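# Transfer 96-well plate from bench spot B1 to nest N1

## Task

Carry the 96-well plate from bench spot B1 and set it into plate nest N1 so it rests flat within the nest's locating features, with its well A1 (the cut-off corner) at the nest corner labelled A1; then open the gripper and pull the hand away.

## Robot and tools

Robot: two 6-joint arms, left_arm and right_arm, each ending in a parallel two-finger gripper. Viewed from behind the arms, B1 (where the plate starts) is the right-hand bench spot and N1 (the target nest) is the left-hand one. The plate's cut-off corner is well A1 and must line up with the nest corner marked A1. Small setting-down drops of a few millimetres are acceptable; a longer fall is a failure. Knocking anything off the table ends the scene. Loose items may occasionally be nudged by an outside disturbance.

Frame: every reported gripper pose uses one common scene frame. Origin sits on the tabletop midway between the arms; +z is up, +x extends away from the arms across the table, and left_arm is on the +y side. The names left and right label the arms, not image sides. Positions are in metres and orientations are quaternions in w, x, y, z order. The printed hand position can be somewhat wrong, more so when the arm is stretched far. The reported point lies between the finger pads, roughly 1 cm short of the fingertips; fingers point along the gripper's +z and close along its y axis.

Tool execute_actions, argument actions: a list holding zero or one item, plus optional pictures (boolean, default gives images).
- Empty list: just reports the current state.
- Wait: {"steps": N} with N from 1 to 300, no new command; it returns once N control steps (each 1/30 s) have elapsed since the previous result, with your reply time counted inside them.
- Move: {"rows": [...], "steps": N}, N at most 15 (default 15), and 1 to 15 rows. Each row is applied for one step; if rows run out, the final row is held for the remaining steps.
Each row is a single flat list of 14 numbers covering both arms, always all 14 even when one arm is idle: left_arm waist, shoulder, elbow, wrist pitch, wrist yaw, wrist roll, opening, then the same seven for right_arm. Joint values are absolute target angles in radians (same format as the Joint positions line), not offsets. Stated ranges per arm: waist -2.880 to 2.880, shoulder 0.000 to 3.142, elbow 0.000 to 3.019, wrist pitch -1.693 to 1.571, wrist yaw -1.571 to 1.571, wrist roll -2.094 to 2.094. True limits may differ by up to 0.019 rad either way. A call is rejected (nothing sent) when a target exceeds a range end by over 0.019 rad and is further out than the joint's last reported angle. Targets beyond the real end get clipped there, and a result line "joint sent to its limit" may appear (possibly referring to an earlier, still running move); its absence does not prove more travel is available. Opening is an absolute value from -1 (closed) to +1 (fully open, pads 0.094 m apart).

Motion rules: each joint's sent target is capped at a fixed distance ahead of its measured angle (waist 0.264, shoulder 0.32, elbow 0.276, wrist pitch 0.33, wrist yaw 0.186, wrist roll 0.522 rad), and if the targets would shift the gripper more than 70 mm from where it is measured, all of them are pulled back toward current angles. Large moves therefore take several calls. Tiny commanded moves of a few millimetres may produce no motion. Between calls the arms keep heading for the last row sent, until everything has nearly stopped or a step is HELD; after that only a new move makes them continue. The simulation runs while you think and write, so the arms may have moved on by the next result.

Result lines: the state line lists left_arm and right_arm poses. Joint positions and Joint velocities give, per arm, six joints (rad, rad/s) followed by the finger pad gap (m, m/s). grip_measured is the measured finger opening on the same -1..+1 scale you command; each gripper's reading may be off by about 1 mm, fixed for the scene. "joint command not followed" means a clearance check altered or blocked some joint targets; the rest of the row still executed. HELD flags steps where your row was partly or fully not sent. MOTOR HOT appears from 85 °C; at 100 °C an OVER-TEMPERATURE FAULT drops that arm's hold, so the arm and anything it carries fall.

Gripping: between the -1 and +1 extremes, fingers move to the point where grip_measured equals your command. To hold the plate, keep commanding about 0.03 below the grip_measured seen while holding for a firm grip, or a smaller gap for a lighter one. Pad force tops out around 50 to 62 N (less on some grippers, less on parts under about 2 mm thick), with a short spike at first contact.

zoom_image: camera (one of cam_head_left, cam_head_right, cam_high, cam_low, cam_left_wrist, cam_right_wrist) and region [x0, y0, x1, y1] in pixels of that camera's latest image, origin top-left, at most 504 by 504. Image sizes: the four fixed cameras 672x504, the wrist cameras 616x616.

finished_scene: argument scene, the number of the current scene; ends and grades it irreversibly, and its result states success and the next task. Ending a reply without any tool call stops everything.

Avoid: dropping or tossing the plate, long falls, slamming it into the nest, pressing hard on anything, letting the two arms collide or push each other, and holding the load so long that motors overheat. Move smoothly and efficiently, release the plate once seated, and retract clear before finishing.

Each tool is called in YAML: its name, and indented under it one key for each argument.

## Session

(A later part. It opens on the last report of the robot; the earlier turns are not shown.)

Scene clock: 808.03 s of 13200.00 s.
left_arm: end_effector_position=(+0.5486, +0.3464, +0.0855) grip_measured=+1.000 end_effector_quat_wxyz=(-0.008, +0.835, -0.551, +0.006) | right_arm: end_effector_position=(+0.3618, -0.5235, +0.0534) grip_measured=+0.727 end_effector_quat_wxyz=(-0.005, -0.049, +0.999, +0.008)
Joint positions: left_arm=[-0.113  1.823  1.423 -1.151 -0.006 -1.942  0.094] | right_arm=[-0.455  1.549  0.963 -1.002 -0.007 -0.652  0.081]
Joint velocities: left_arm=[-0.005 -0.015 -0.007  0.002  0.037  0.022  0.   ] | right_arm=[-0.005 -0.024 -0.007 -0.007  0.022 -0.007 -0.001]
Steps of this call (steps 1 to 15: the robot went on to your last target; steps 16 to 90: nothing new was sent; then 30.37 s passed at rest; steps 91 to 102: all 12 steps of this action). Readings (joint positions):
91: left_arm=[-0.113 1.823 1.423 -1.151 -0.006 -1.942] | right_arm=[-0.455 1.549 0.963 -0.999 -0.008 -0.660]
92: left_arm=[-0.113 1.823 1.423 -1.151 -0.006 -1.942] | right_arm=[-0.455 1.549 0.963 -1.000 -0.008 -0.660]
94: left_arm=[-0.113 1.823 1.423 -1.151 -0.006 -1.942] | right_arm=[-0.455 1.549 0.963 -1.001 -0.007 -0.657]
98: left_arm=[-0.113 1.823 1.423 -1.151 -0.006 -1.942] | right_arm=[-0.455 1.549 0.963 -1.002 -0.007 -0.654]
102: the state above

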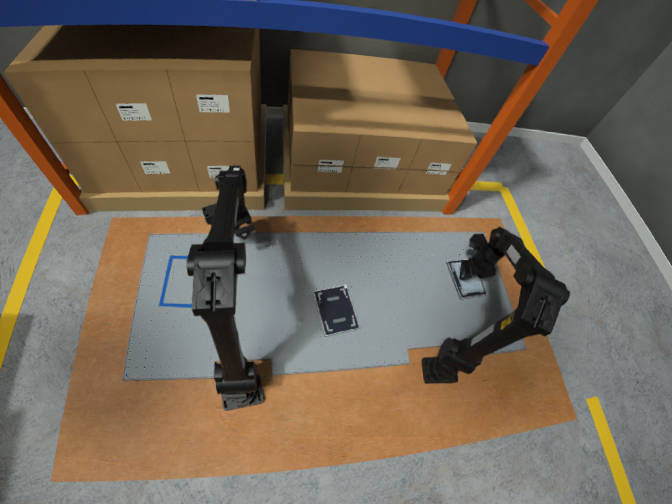

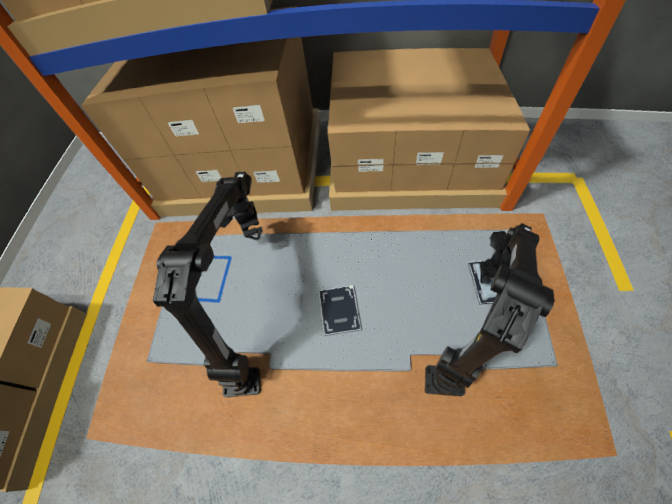

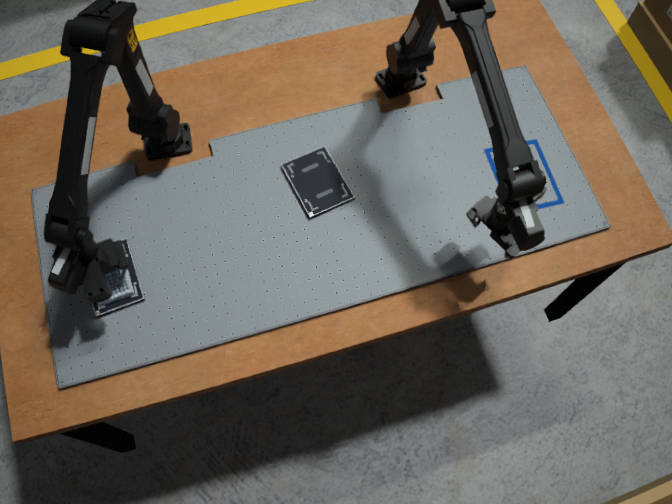

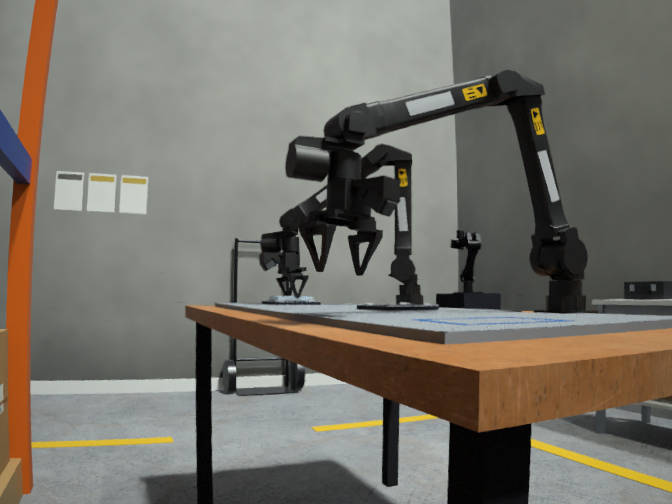

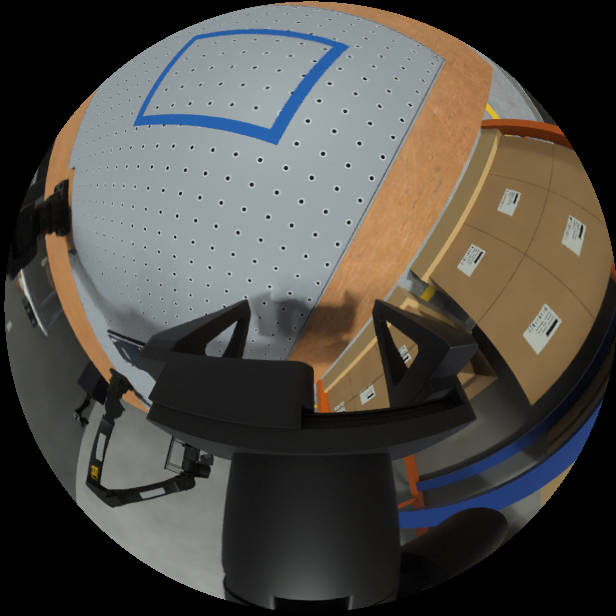

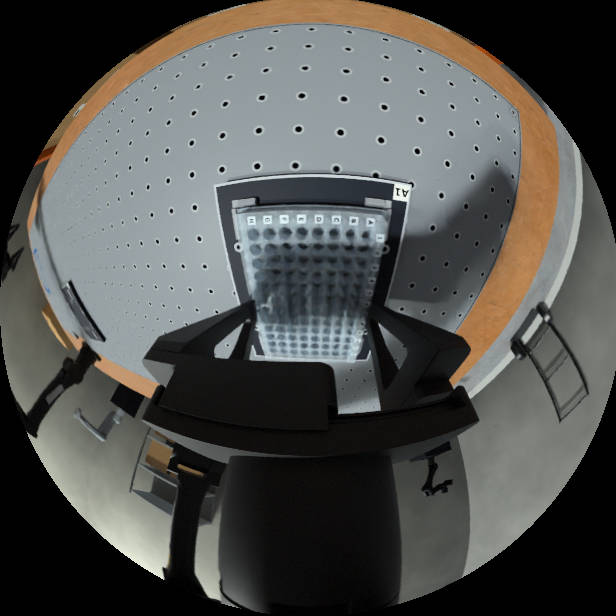

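zoom_image:
  camera: "cam_right_wrist"
  region: [220, 185, 300, 265]

zoom_image:
  camera: "cam_right_wrist"
  region: [326, 185, 406, 265]

zoom_image:
  camera: "cam_right_wrist"
  region: [240, 310, 300, 370]

zoom_image:
  camera: "cam_right_wrist"
  region: [324, 310, 384, 370]

Region (220, 185, 300, 265) of cam_right_wrist's 616x616 image, scaled by 6.300, with more detail than that image has.

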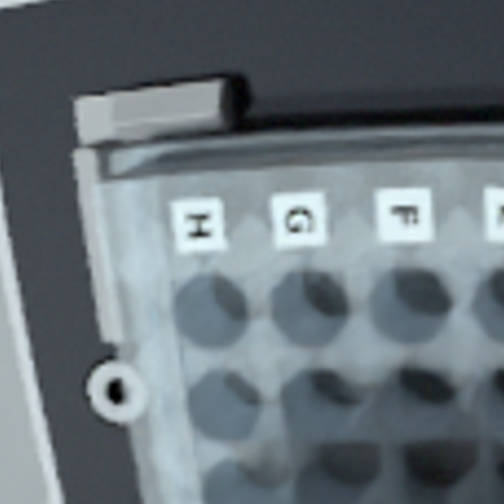

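Region (326, 185, 406, 265) of cam_right_wrist's 616x616 image, scaled by 6.300, with more detail than that image has.

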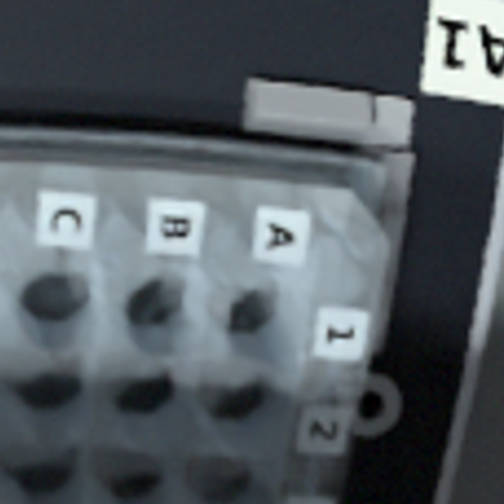

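Region (240, 310, 300, 370) of cam_right_wrist's 616x616 image, scaled by 8.400, with more detail than that image has.

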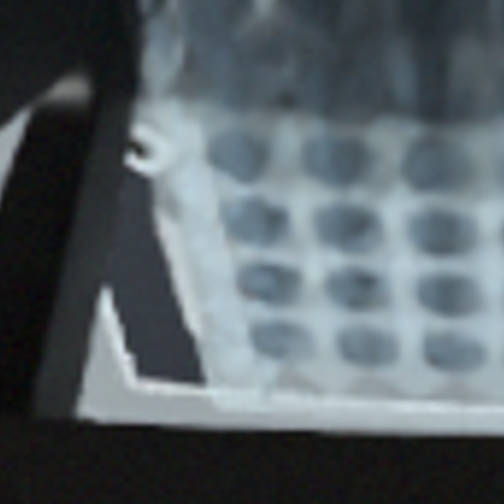

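Region (324, 310, 384, 370) of cam_right_wrist's 616x616 image, scaled by 8.400, with more detail than that image has.

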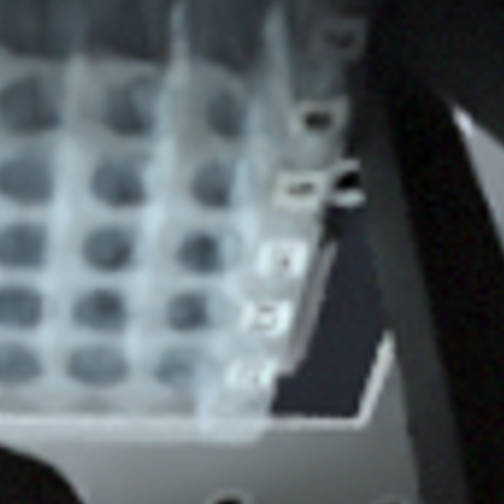

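execute_actions:
  actions:
    - {"rows":[[-0.107,1.795,1.477,-1.162,-0.004,-1.945,1,-0.455,1.535,0.963,-1.002,-0.004,-0.645,0.70],[-0.107,1.795,1.477,-1.162,-0.004,-1.945,1,-0.455,1.55,0.963,-0.996,-0.004,-0.650,0.70],[-0.107,1.795,1.477,-1.162,-0.004,-1.945,1,-0.455,1.558,0.963,-0.993,-0.004,-0.650,0.70],[-0.107,1.795,1.477,-1.162,-0.004,-1.945,1,-0.455,1.563,0.963,-0.992,-0.004,-0.650,0.70],[-0.107,1.795,1.477,-1.162,-0.004,-1.945,1,-0.455,1.566,0.963,-0.991,-0.004,-0.650,0.70],[-0.107,1.795,1.477,-1.162,-0.004,-1.945,1,-0.455,1.568,0.963,-0.990,-0.004,-0.650,0.70],[-0.107,1.795,1.477,-1.162,-0.004,-1.945,1,-0.455,1.569,0.963,-0.990,-0.004,-0.650,0.70],[-0.107,1.795,1.477,-1.162,-0.004,-1.945,1,-0.455,1.570,0.963,-0.990,-0.004,-0.650,0.70],[-0.107,1.795,1.477,-1.162,-0.004,-1.945,1,-0.455,1.571,0.963,-0.990,-0.004,-0.650,0.70],[-0.107,1.795,1.477,-1.162,-0.004,-1.945,1,-0.455,1.572,0.963,-0.990,-0.004,-0.650,0.70],[-0.107,1.795,1.477,-1.162,-0.004,-1.945,1,-0.455,1.573,0.963,-0.990,-0.004,-0.650,0.70]],"steps":15}

zoom_image:
  camera: "cam_right_wrist"
  region: [220, 185, 300, 265]

zoom_image:
  camera: "cam_right_wrist"
  region: [326, 185, 406, 265]

zoom_image:
  camera: "cam_right_wrist"
  region: [240, 300, 384, 370]

Scene clock: 824.20 s of 13200.00 s.
left_arm: end_effector_position=(+0.5486, +0.3464, +0.0855) grip_measured=+1.000 end_effector_quat_wxyz=(-0.008, +0.835, -0.551, +0.006) | right_arm: end_effector_position=(+0.3618, -0.5235, +0.0534) grip_measured=+0.727 end_effector_quat_wxyz=(-0.005, -0.049, +0.999, +0.008)
Joint positions: left_arm=[-0.113  1.823  1.423 -1.151 -0.006 -1.942  0.094] | right_arm=[-0.455  1.549  0.963 -1.002 -0.007 -0.652  0.081]
Joint velocities: left_arm=[ 0.005 -0.024 -0.007  0.002  0.037 -0.007  0.   ] | right_arm=[-0.005 -0.015 -0.007 -0.017  0.007 -0.022  0.001]
Steps of this call (steps 1 to 15: the robot went on to your last target; steps 16 to 90: nothing new was sent; then 12.67 s passed at rest; steps 91 to 105: all 15 steps of this action). Readings (joint positions):
91: left_arm=[-0.113 1.823 1.423 -1.151 -0.006 -1.942] | right_arm=[-0.455 1.549 0.963 -1.002 -0.007 -0.652]
92: left_arm=[-0.113 1.823 1.423 -1.151 -0.006 -1.942] | right_arm=[-0.455 1.549 0.963 -1.002 -0.007 -0.652]
94: left_arm=[-0.113 1.823 1.423 -1.151 -0.006 -1.942] | right_arm=[-0.455 1.549 0.963 -1.002 -0.007 -0.652]
98: left_arm=[-0.113 1.823 1.423 -1.151 -0.006 -1.942] | right_arm=[-0.455 1.549 0.963 -1.002 -0.007 -0.652]
105: the state above

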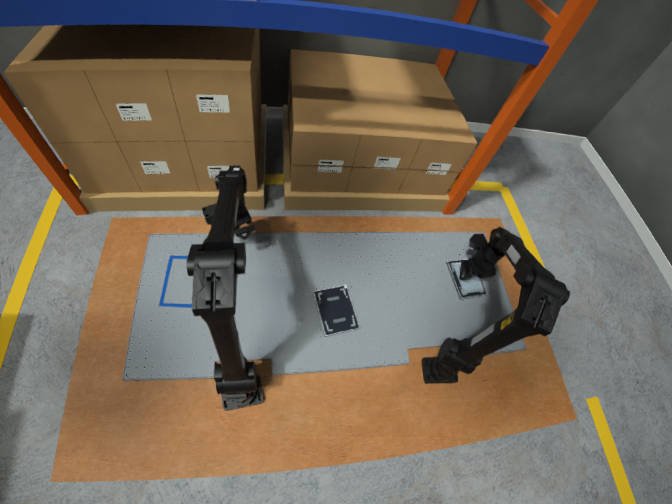

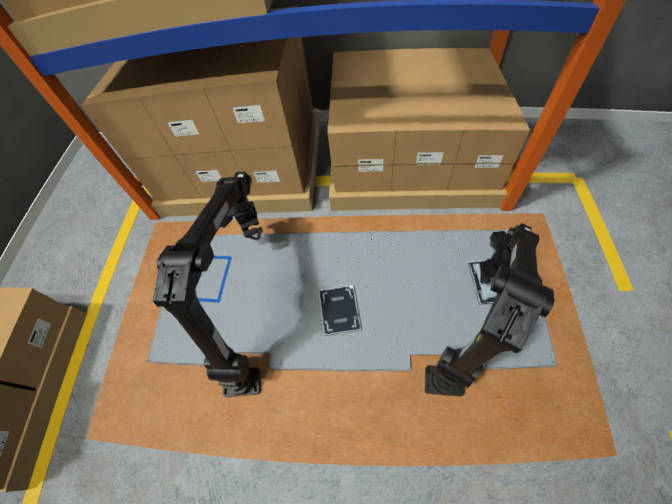

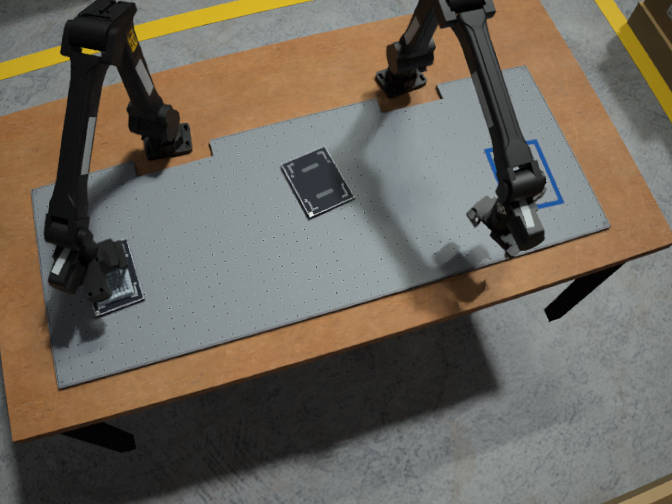

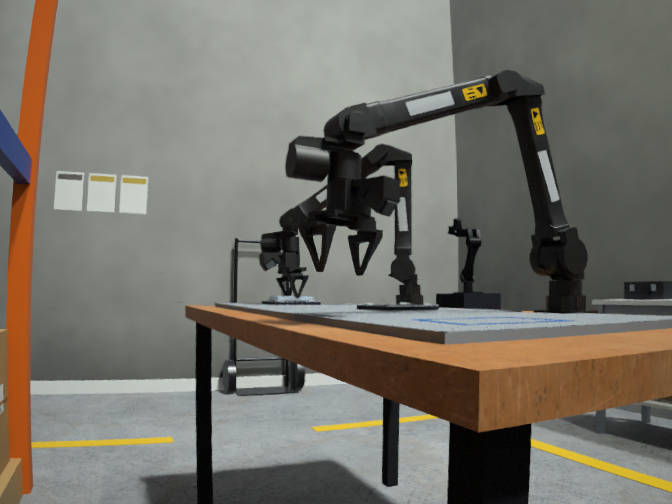

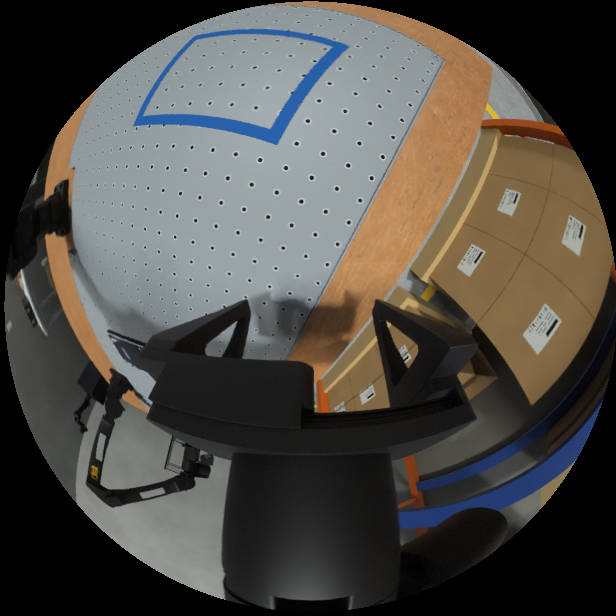

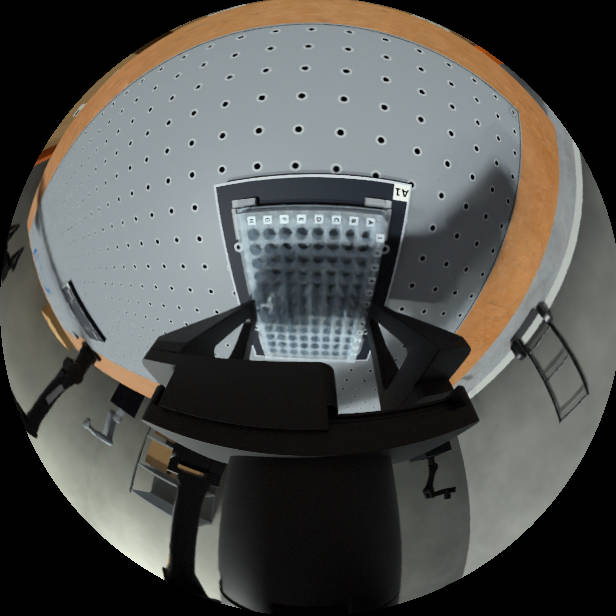

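Region (220, 185, 300, 265) of cam_right_wrist's 616x616 image, scaled by 6.300, with more detail than that image has.

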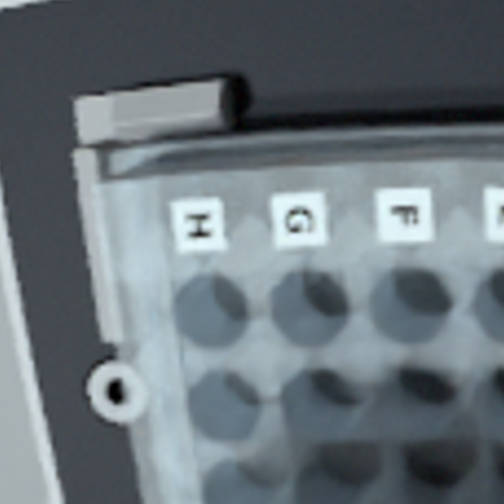

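Region (326, 185, 406, 265) of cam_right_wrist's 616x616 image, scaled by 6.300, with more detail than that image has.

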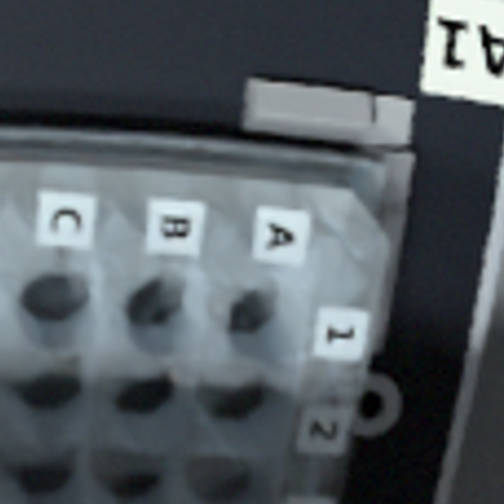

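Region (240, 300, 384, 370) of cam_right_wrist's 616x616 image, scaled by 3.500, with more detail than that image has; it fills the top 245 rows of this view, and the rest is white.

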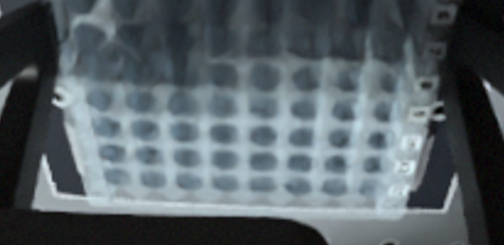

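execute_actions:
  actions:
    - {"rows":[[-0.107,1.795,1.477,-1.162,-0.004,-1.945,1,-0.455,1.560,0.963,-0.990,-0.004,-0.650,0.70],[-0.107,1.795,1.477,-1.162,-0.004,-1.945,1,-0.455,1.560,0.963,-0.989,-0.004,-0.650,0.70],[-0.107,1.795,1.477,-1.162,-0.004,-1.945,1,-0.455,1.560,0.963,-0.988,-0.004,-0.650,0.70],[-0.107,1.795,1.477,-1.162,-0.004,-1.945,1,-0.455,1.560,0.963,-0.987,-0.004,-0.650,0.70],[-0.107,1.795,1.477,-1.162,-0.004,-1.945,1,-0.455,1.560,0.963,-0.987,-0.004,-0.650,0.70],[-0.107,1.795,1.477,-1.162,-0.004,-1.945,1,-0.455,1.568,0.963,-0.987,-0.004,-0.650,0.70],[-0.107,1.795,1.477,-1.162,-0.004,-1.945,1,-0.455,1.572,0.963,-0.987,-0.004,-0.650,0.70],[-0.107,1.795,1.477,-1.162,-0.004,-1.945,1,-0.455,1.574,0.963,-0.987,-0.004,-0.650,0.70],[-0.107,1.795,1.477,-1.162,-0.004,-1.945,1,-0.455,1.576,0.963,-0.987,-0.004,-0.650,0.70],[-0.107,1.795,1.477,-1.162,-0.004,-1.945,1,-0.455,1.578,0.963,-0.987,-0.004,-0.650,0.70],[-0.107,1.795,1.477,-1.162,-0.004,-1.945,1,-0.455,1.579,0.963,-0.987,-0.004,-0.650,0.70]],"steps":15}

zoom_image:
  camera: "cam_right_wrist"
  region: [220, 185, 300, 265]

zoom_image:
  camera: "cam_right_wrist"
  region: [326, 185, 406, 265]

zoom_image:
  camera: "cam_right_wrist"
  region: [240, 300, 384, 370]

Scene clock: 834.37 s of 13200.00 s.
left_arm: end_effector_position=(+0.5486, +0.3464, +0.0855) grip_measured=+1.000 end_effector_quat_wxyz=(-0.008, +0.835, -0.551, +0.006) | right_arm: end_effector_position=(+0.3620, -0.5236, +0.0526) grip_measured=+0.727 end_effector_quat_wxyz=(-0.006, -0.049, +0.999, +0.008)
Joint positions: left_arm=[-0.113  1.823  1.423 -1.151 -0.006 -1.942  0.094] | right_arm=[-0.455  1.552  0.963 -1.001 -0.007 -0.652  0.081]
Joint velocities: left_arm=[-0.005 -0.005 -0.002  0.007 -0.007  0.051  0.   ] | right_arm=[-0.015  0.015 -0.017  0.002  0.007  0.022 -0.001]
Steps of this call (steps 1 to 15: the robot went on to your last target; steps 16 to 90: nothing new was sent; then 6.67 s passed at rest; steps 91 to 105: all 15 steps of this action). Readings (joint positions):
91: left_arm=[-0.113 1.823 1.423 -1.151 -0.006 -1.942] | right_arm=[-0.455 1.549 0.963 -1.002 -0.007 -0.652]
92: left_arm=[-0.113 1.823 1.423 -1.151 -0.006 -1.942] | right_arm=[-0.455 1.549 0.963 -1.002 -0.007 -0.652]
94: left_arm=[-0.113 1.823 1.423 -1.151 -0.006 -1.942] | right_arm=[-0.455 1.549 0.963 -1.002 -0.007 -0.652]
98: left_arm=[-0.113 1.823 1.423 -1.151 -0.006 -1.942] | right_arm=[-0.455 1.549 0.963 -1.002 -0.007 -0.652]
105: the state above

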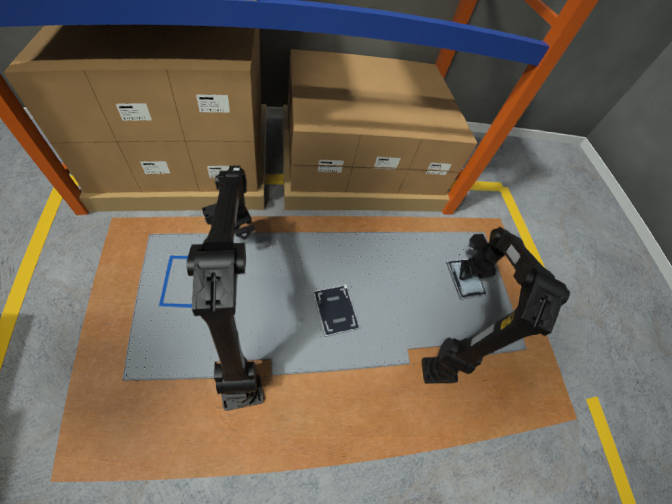

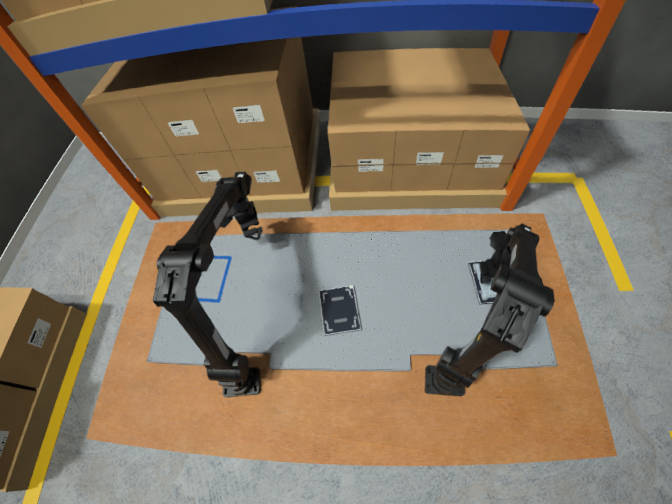

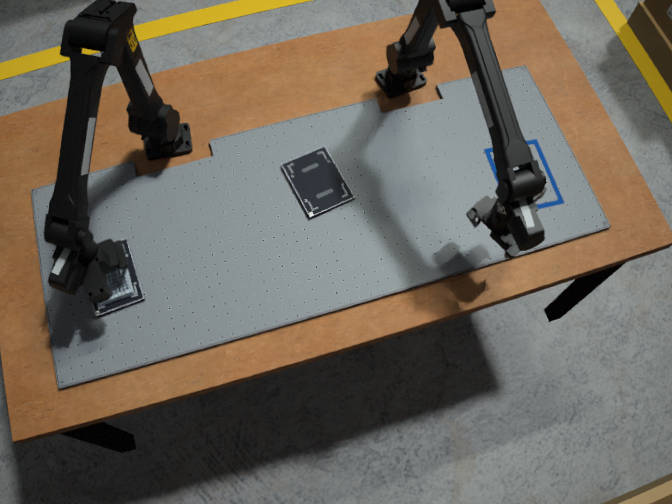

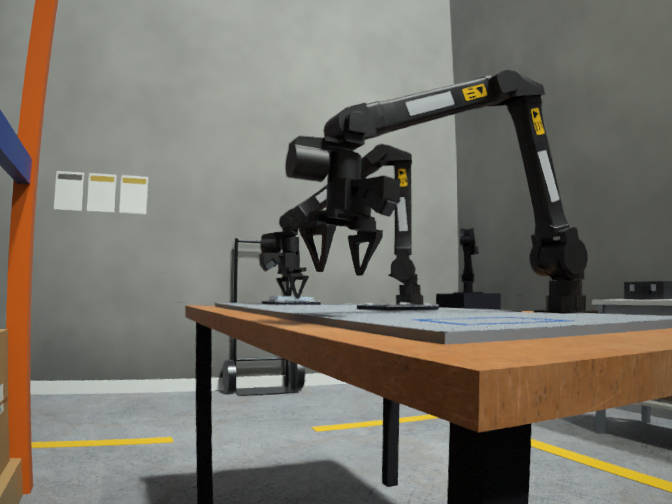

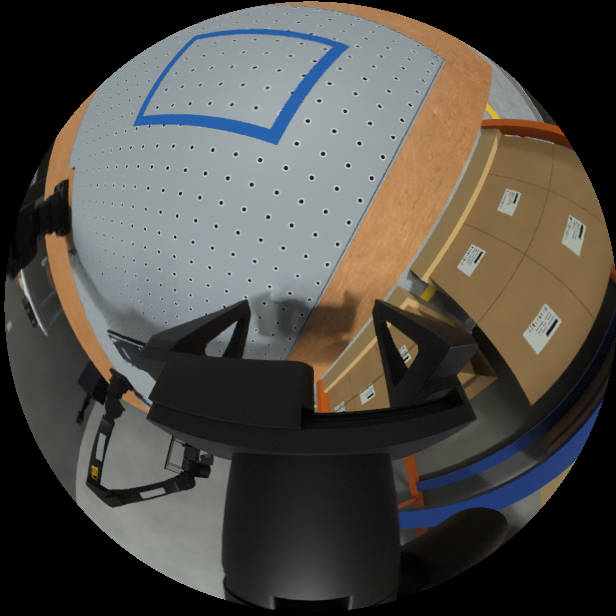

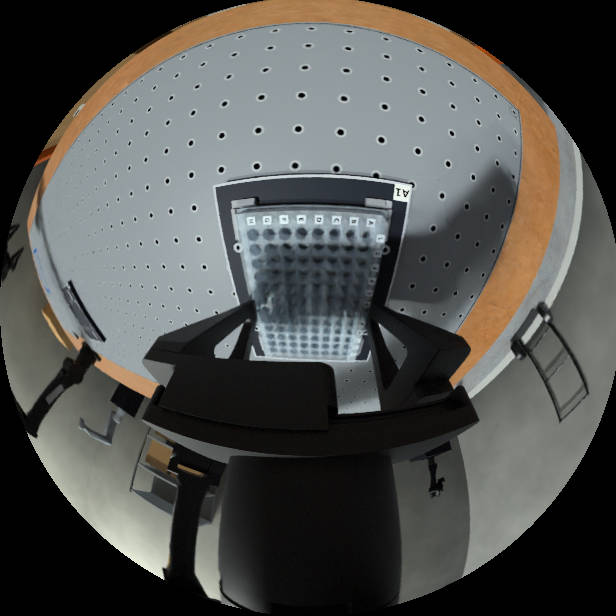

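Region (220, 185, 300, 265) of cam_right_wrist's 616x616 image, scaled by 6.300, with more detail than that image has.

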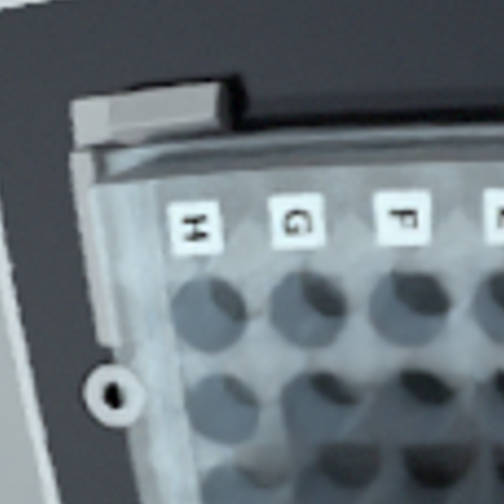

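Region (326, 185, 406, 265) of cam_right_wrist's 616x616 image, scaled by 6.300, with more detail than that image has.

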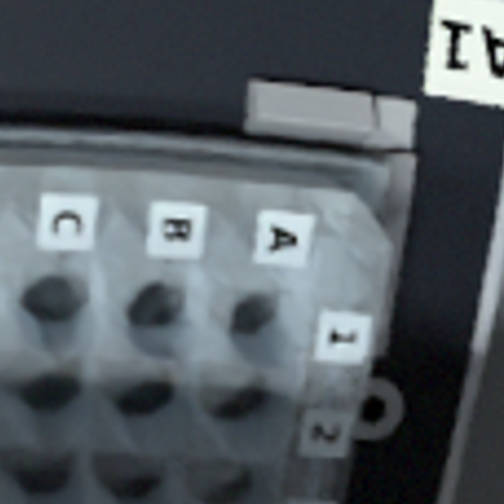

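Region (240, 300, 384, 370) of cam_right_wrist's 616x616 image, scaled by 3.500, with more detail than that image has; it fills the top 245 rows of this view, and the rest is white.

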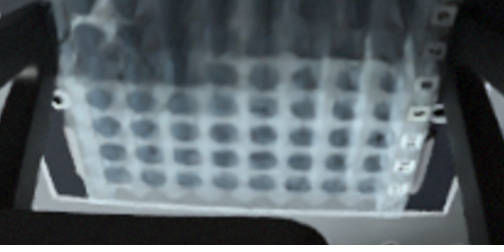

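execute_actions:
  actions: []

zoom_image:
  camera: "cam_right_wrist"
  region: [225, 190, 275, 240]

zoom_image:
  camera: "cam_right_wrist"
  region: [349, 190, 399, 240]

zoom_image:
  camera: "cam_right_wrist"
  region: [240, 310, 300, 370]

zoom_image:
  camera: "cam_right_wrist"
  region: [324, 310, 384, 370]

Scene clock: 840.47 s of 13200.00 s.
left_arm: end_effector_position=(+0.5486, +0.3464, +0.0855) grip_measured=+1.000 end_effector_quat_wxyz=(-0.008, +0.835, -0.551, +0.006) | right_arm: end_effector_position=(+0.3620, -0.5236, +0.0526) grip_measured=+0.727 end_effector_quat_wxyz=(-0.006, -0.049, +0.999, +0.008)
Joint positions: left_arm=[-0.113  1.823  1.423 -1.151 -0.006 -1.942  0.094] | right_arm=[-0.455  1.552  0.963 -1.001 -0.007 -0.652  0.081]
Joint velocities: left_arm=[ 0.005 -0.005 -0.002 -0.012  0.007  0.037  0.   ] | right_arm=[-0.005  0.005 -0.002 -0.007 -0.081  0.007  0.   ]
Steps of this call (steps 1 to 15: the robot went on to your last target; steps 16 to 90: nothing new was sent; then 3.10 s passed at rest). Readings (joint positions):
1: left_arm=[-0.113 1.823 1.423 -1.151 -0.006 -1.942] | right_arm=[-0.455 1.552 0.963 -1.001 -0.007 -0.652]
2: left_arm=[-0.113 1.823 1.423 -1.151 -0.006 -1.942] | right_arm=[-0.455 1.552 0.963 -1.001 -0.007 -0.652]
4: left_arm=[-0.113 1.823 1.423 -1.151 -0.006 -1.942] | right_arm=[-0.455 1.552 0.963 -1.001 -0.007 -0.652]
8: left_arm=[-0.113 1.823 1.423 -1.151 -0.006 -1.942] | right_arm=[-0.455 1.552 0.963 -1.001 -0.007 -0.652]
90: the state above
All arms were judged still, so your last target was given up. Only a new action makes them travel on or press farther. Fingers that are still opening or closing keep moving.

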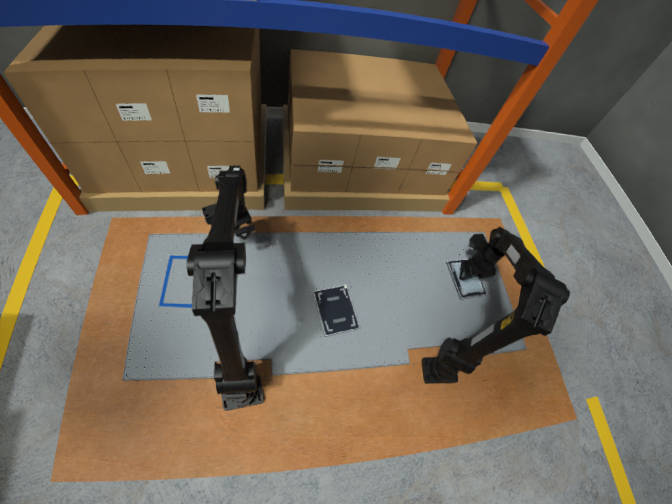

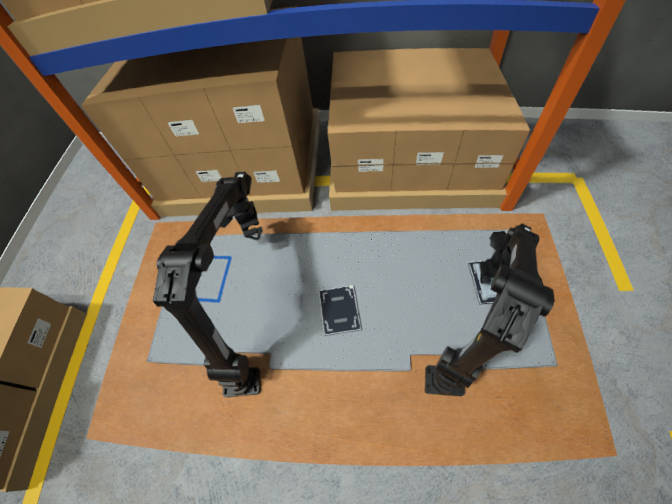

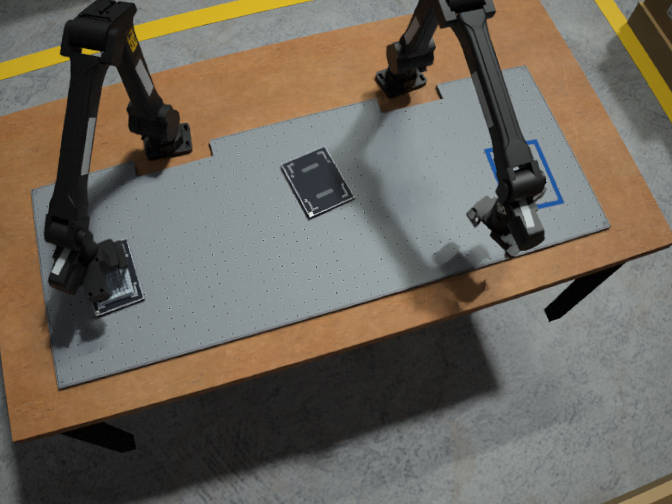

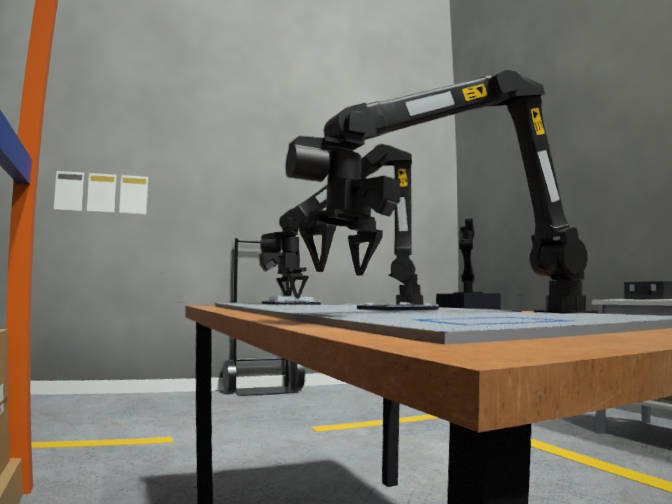

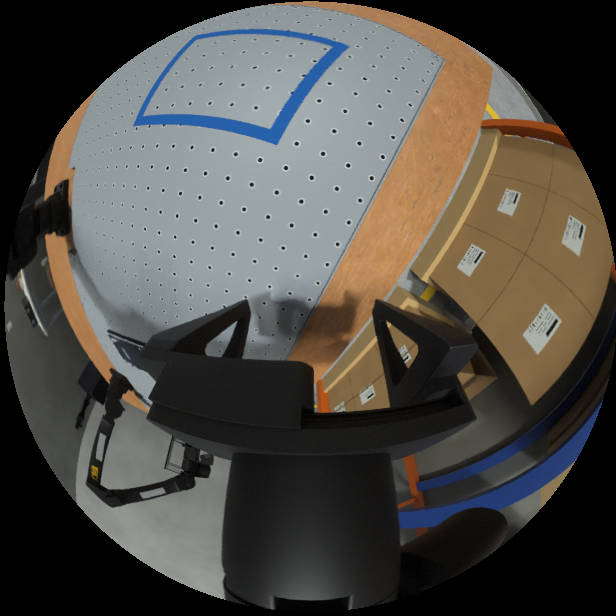

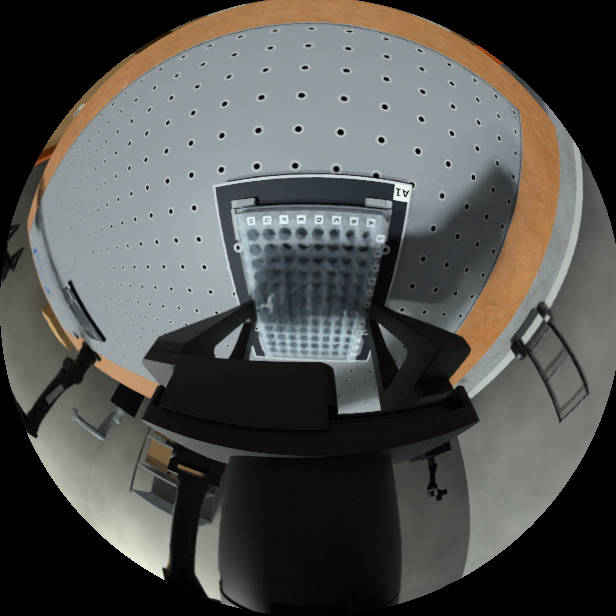

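Region (225, 190, 275, 240) of cam_right_wrist's 616x616 image, scaled by 10.080, with more detail than that image has.

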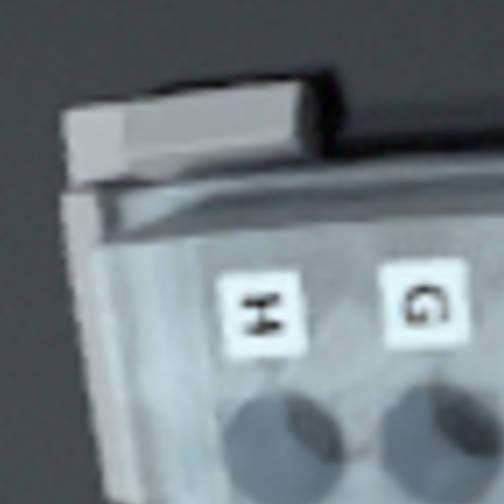

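Region (349, 190, 399, 240) of cam_right_wrist's 616x616 image, scaled by 10.080, with more detail than that image has.

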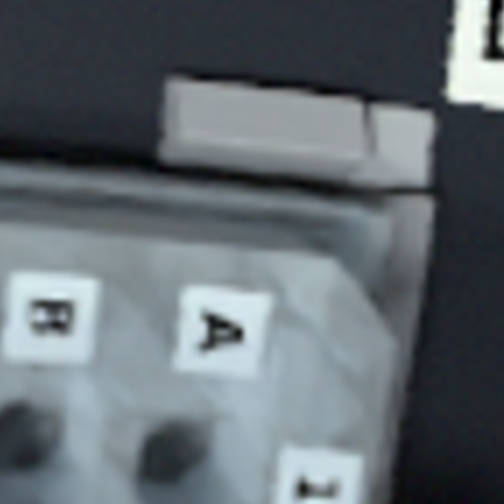

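Region (240, 310, 300, 370) of cam_right_wrist's 616x616 image, scaled by 8.400, with more detail than that image has.

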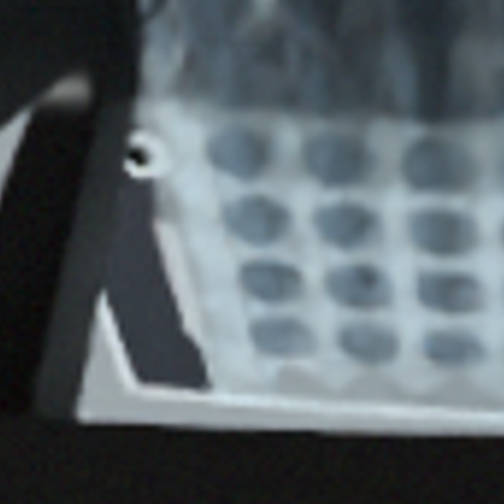

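Region (324, 310, 384, 370) of cam_right_wrist's 616x616 image, scaled by 8.400, with more detail than that image has.

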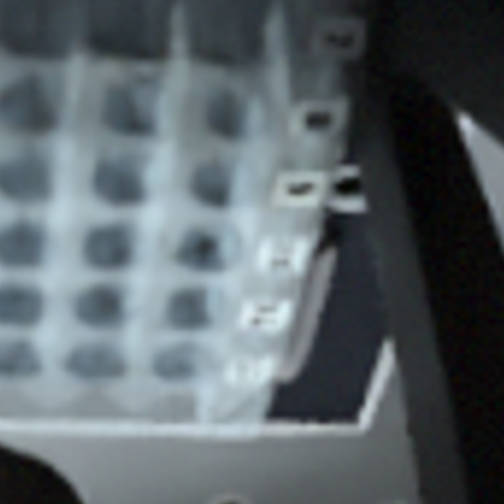

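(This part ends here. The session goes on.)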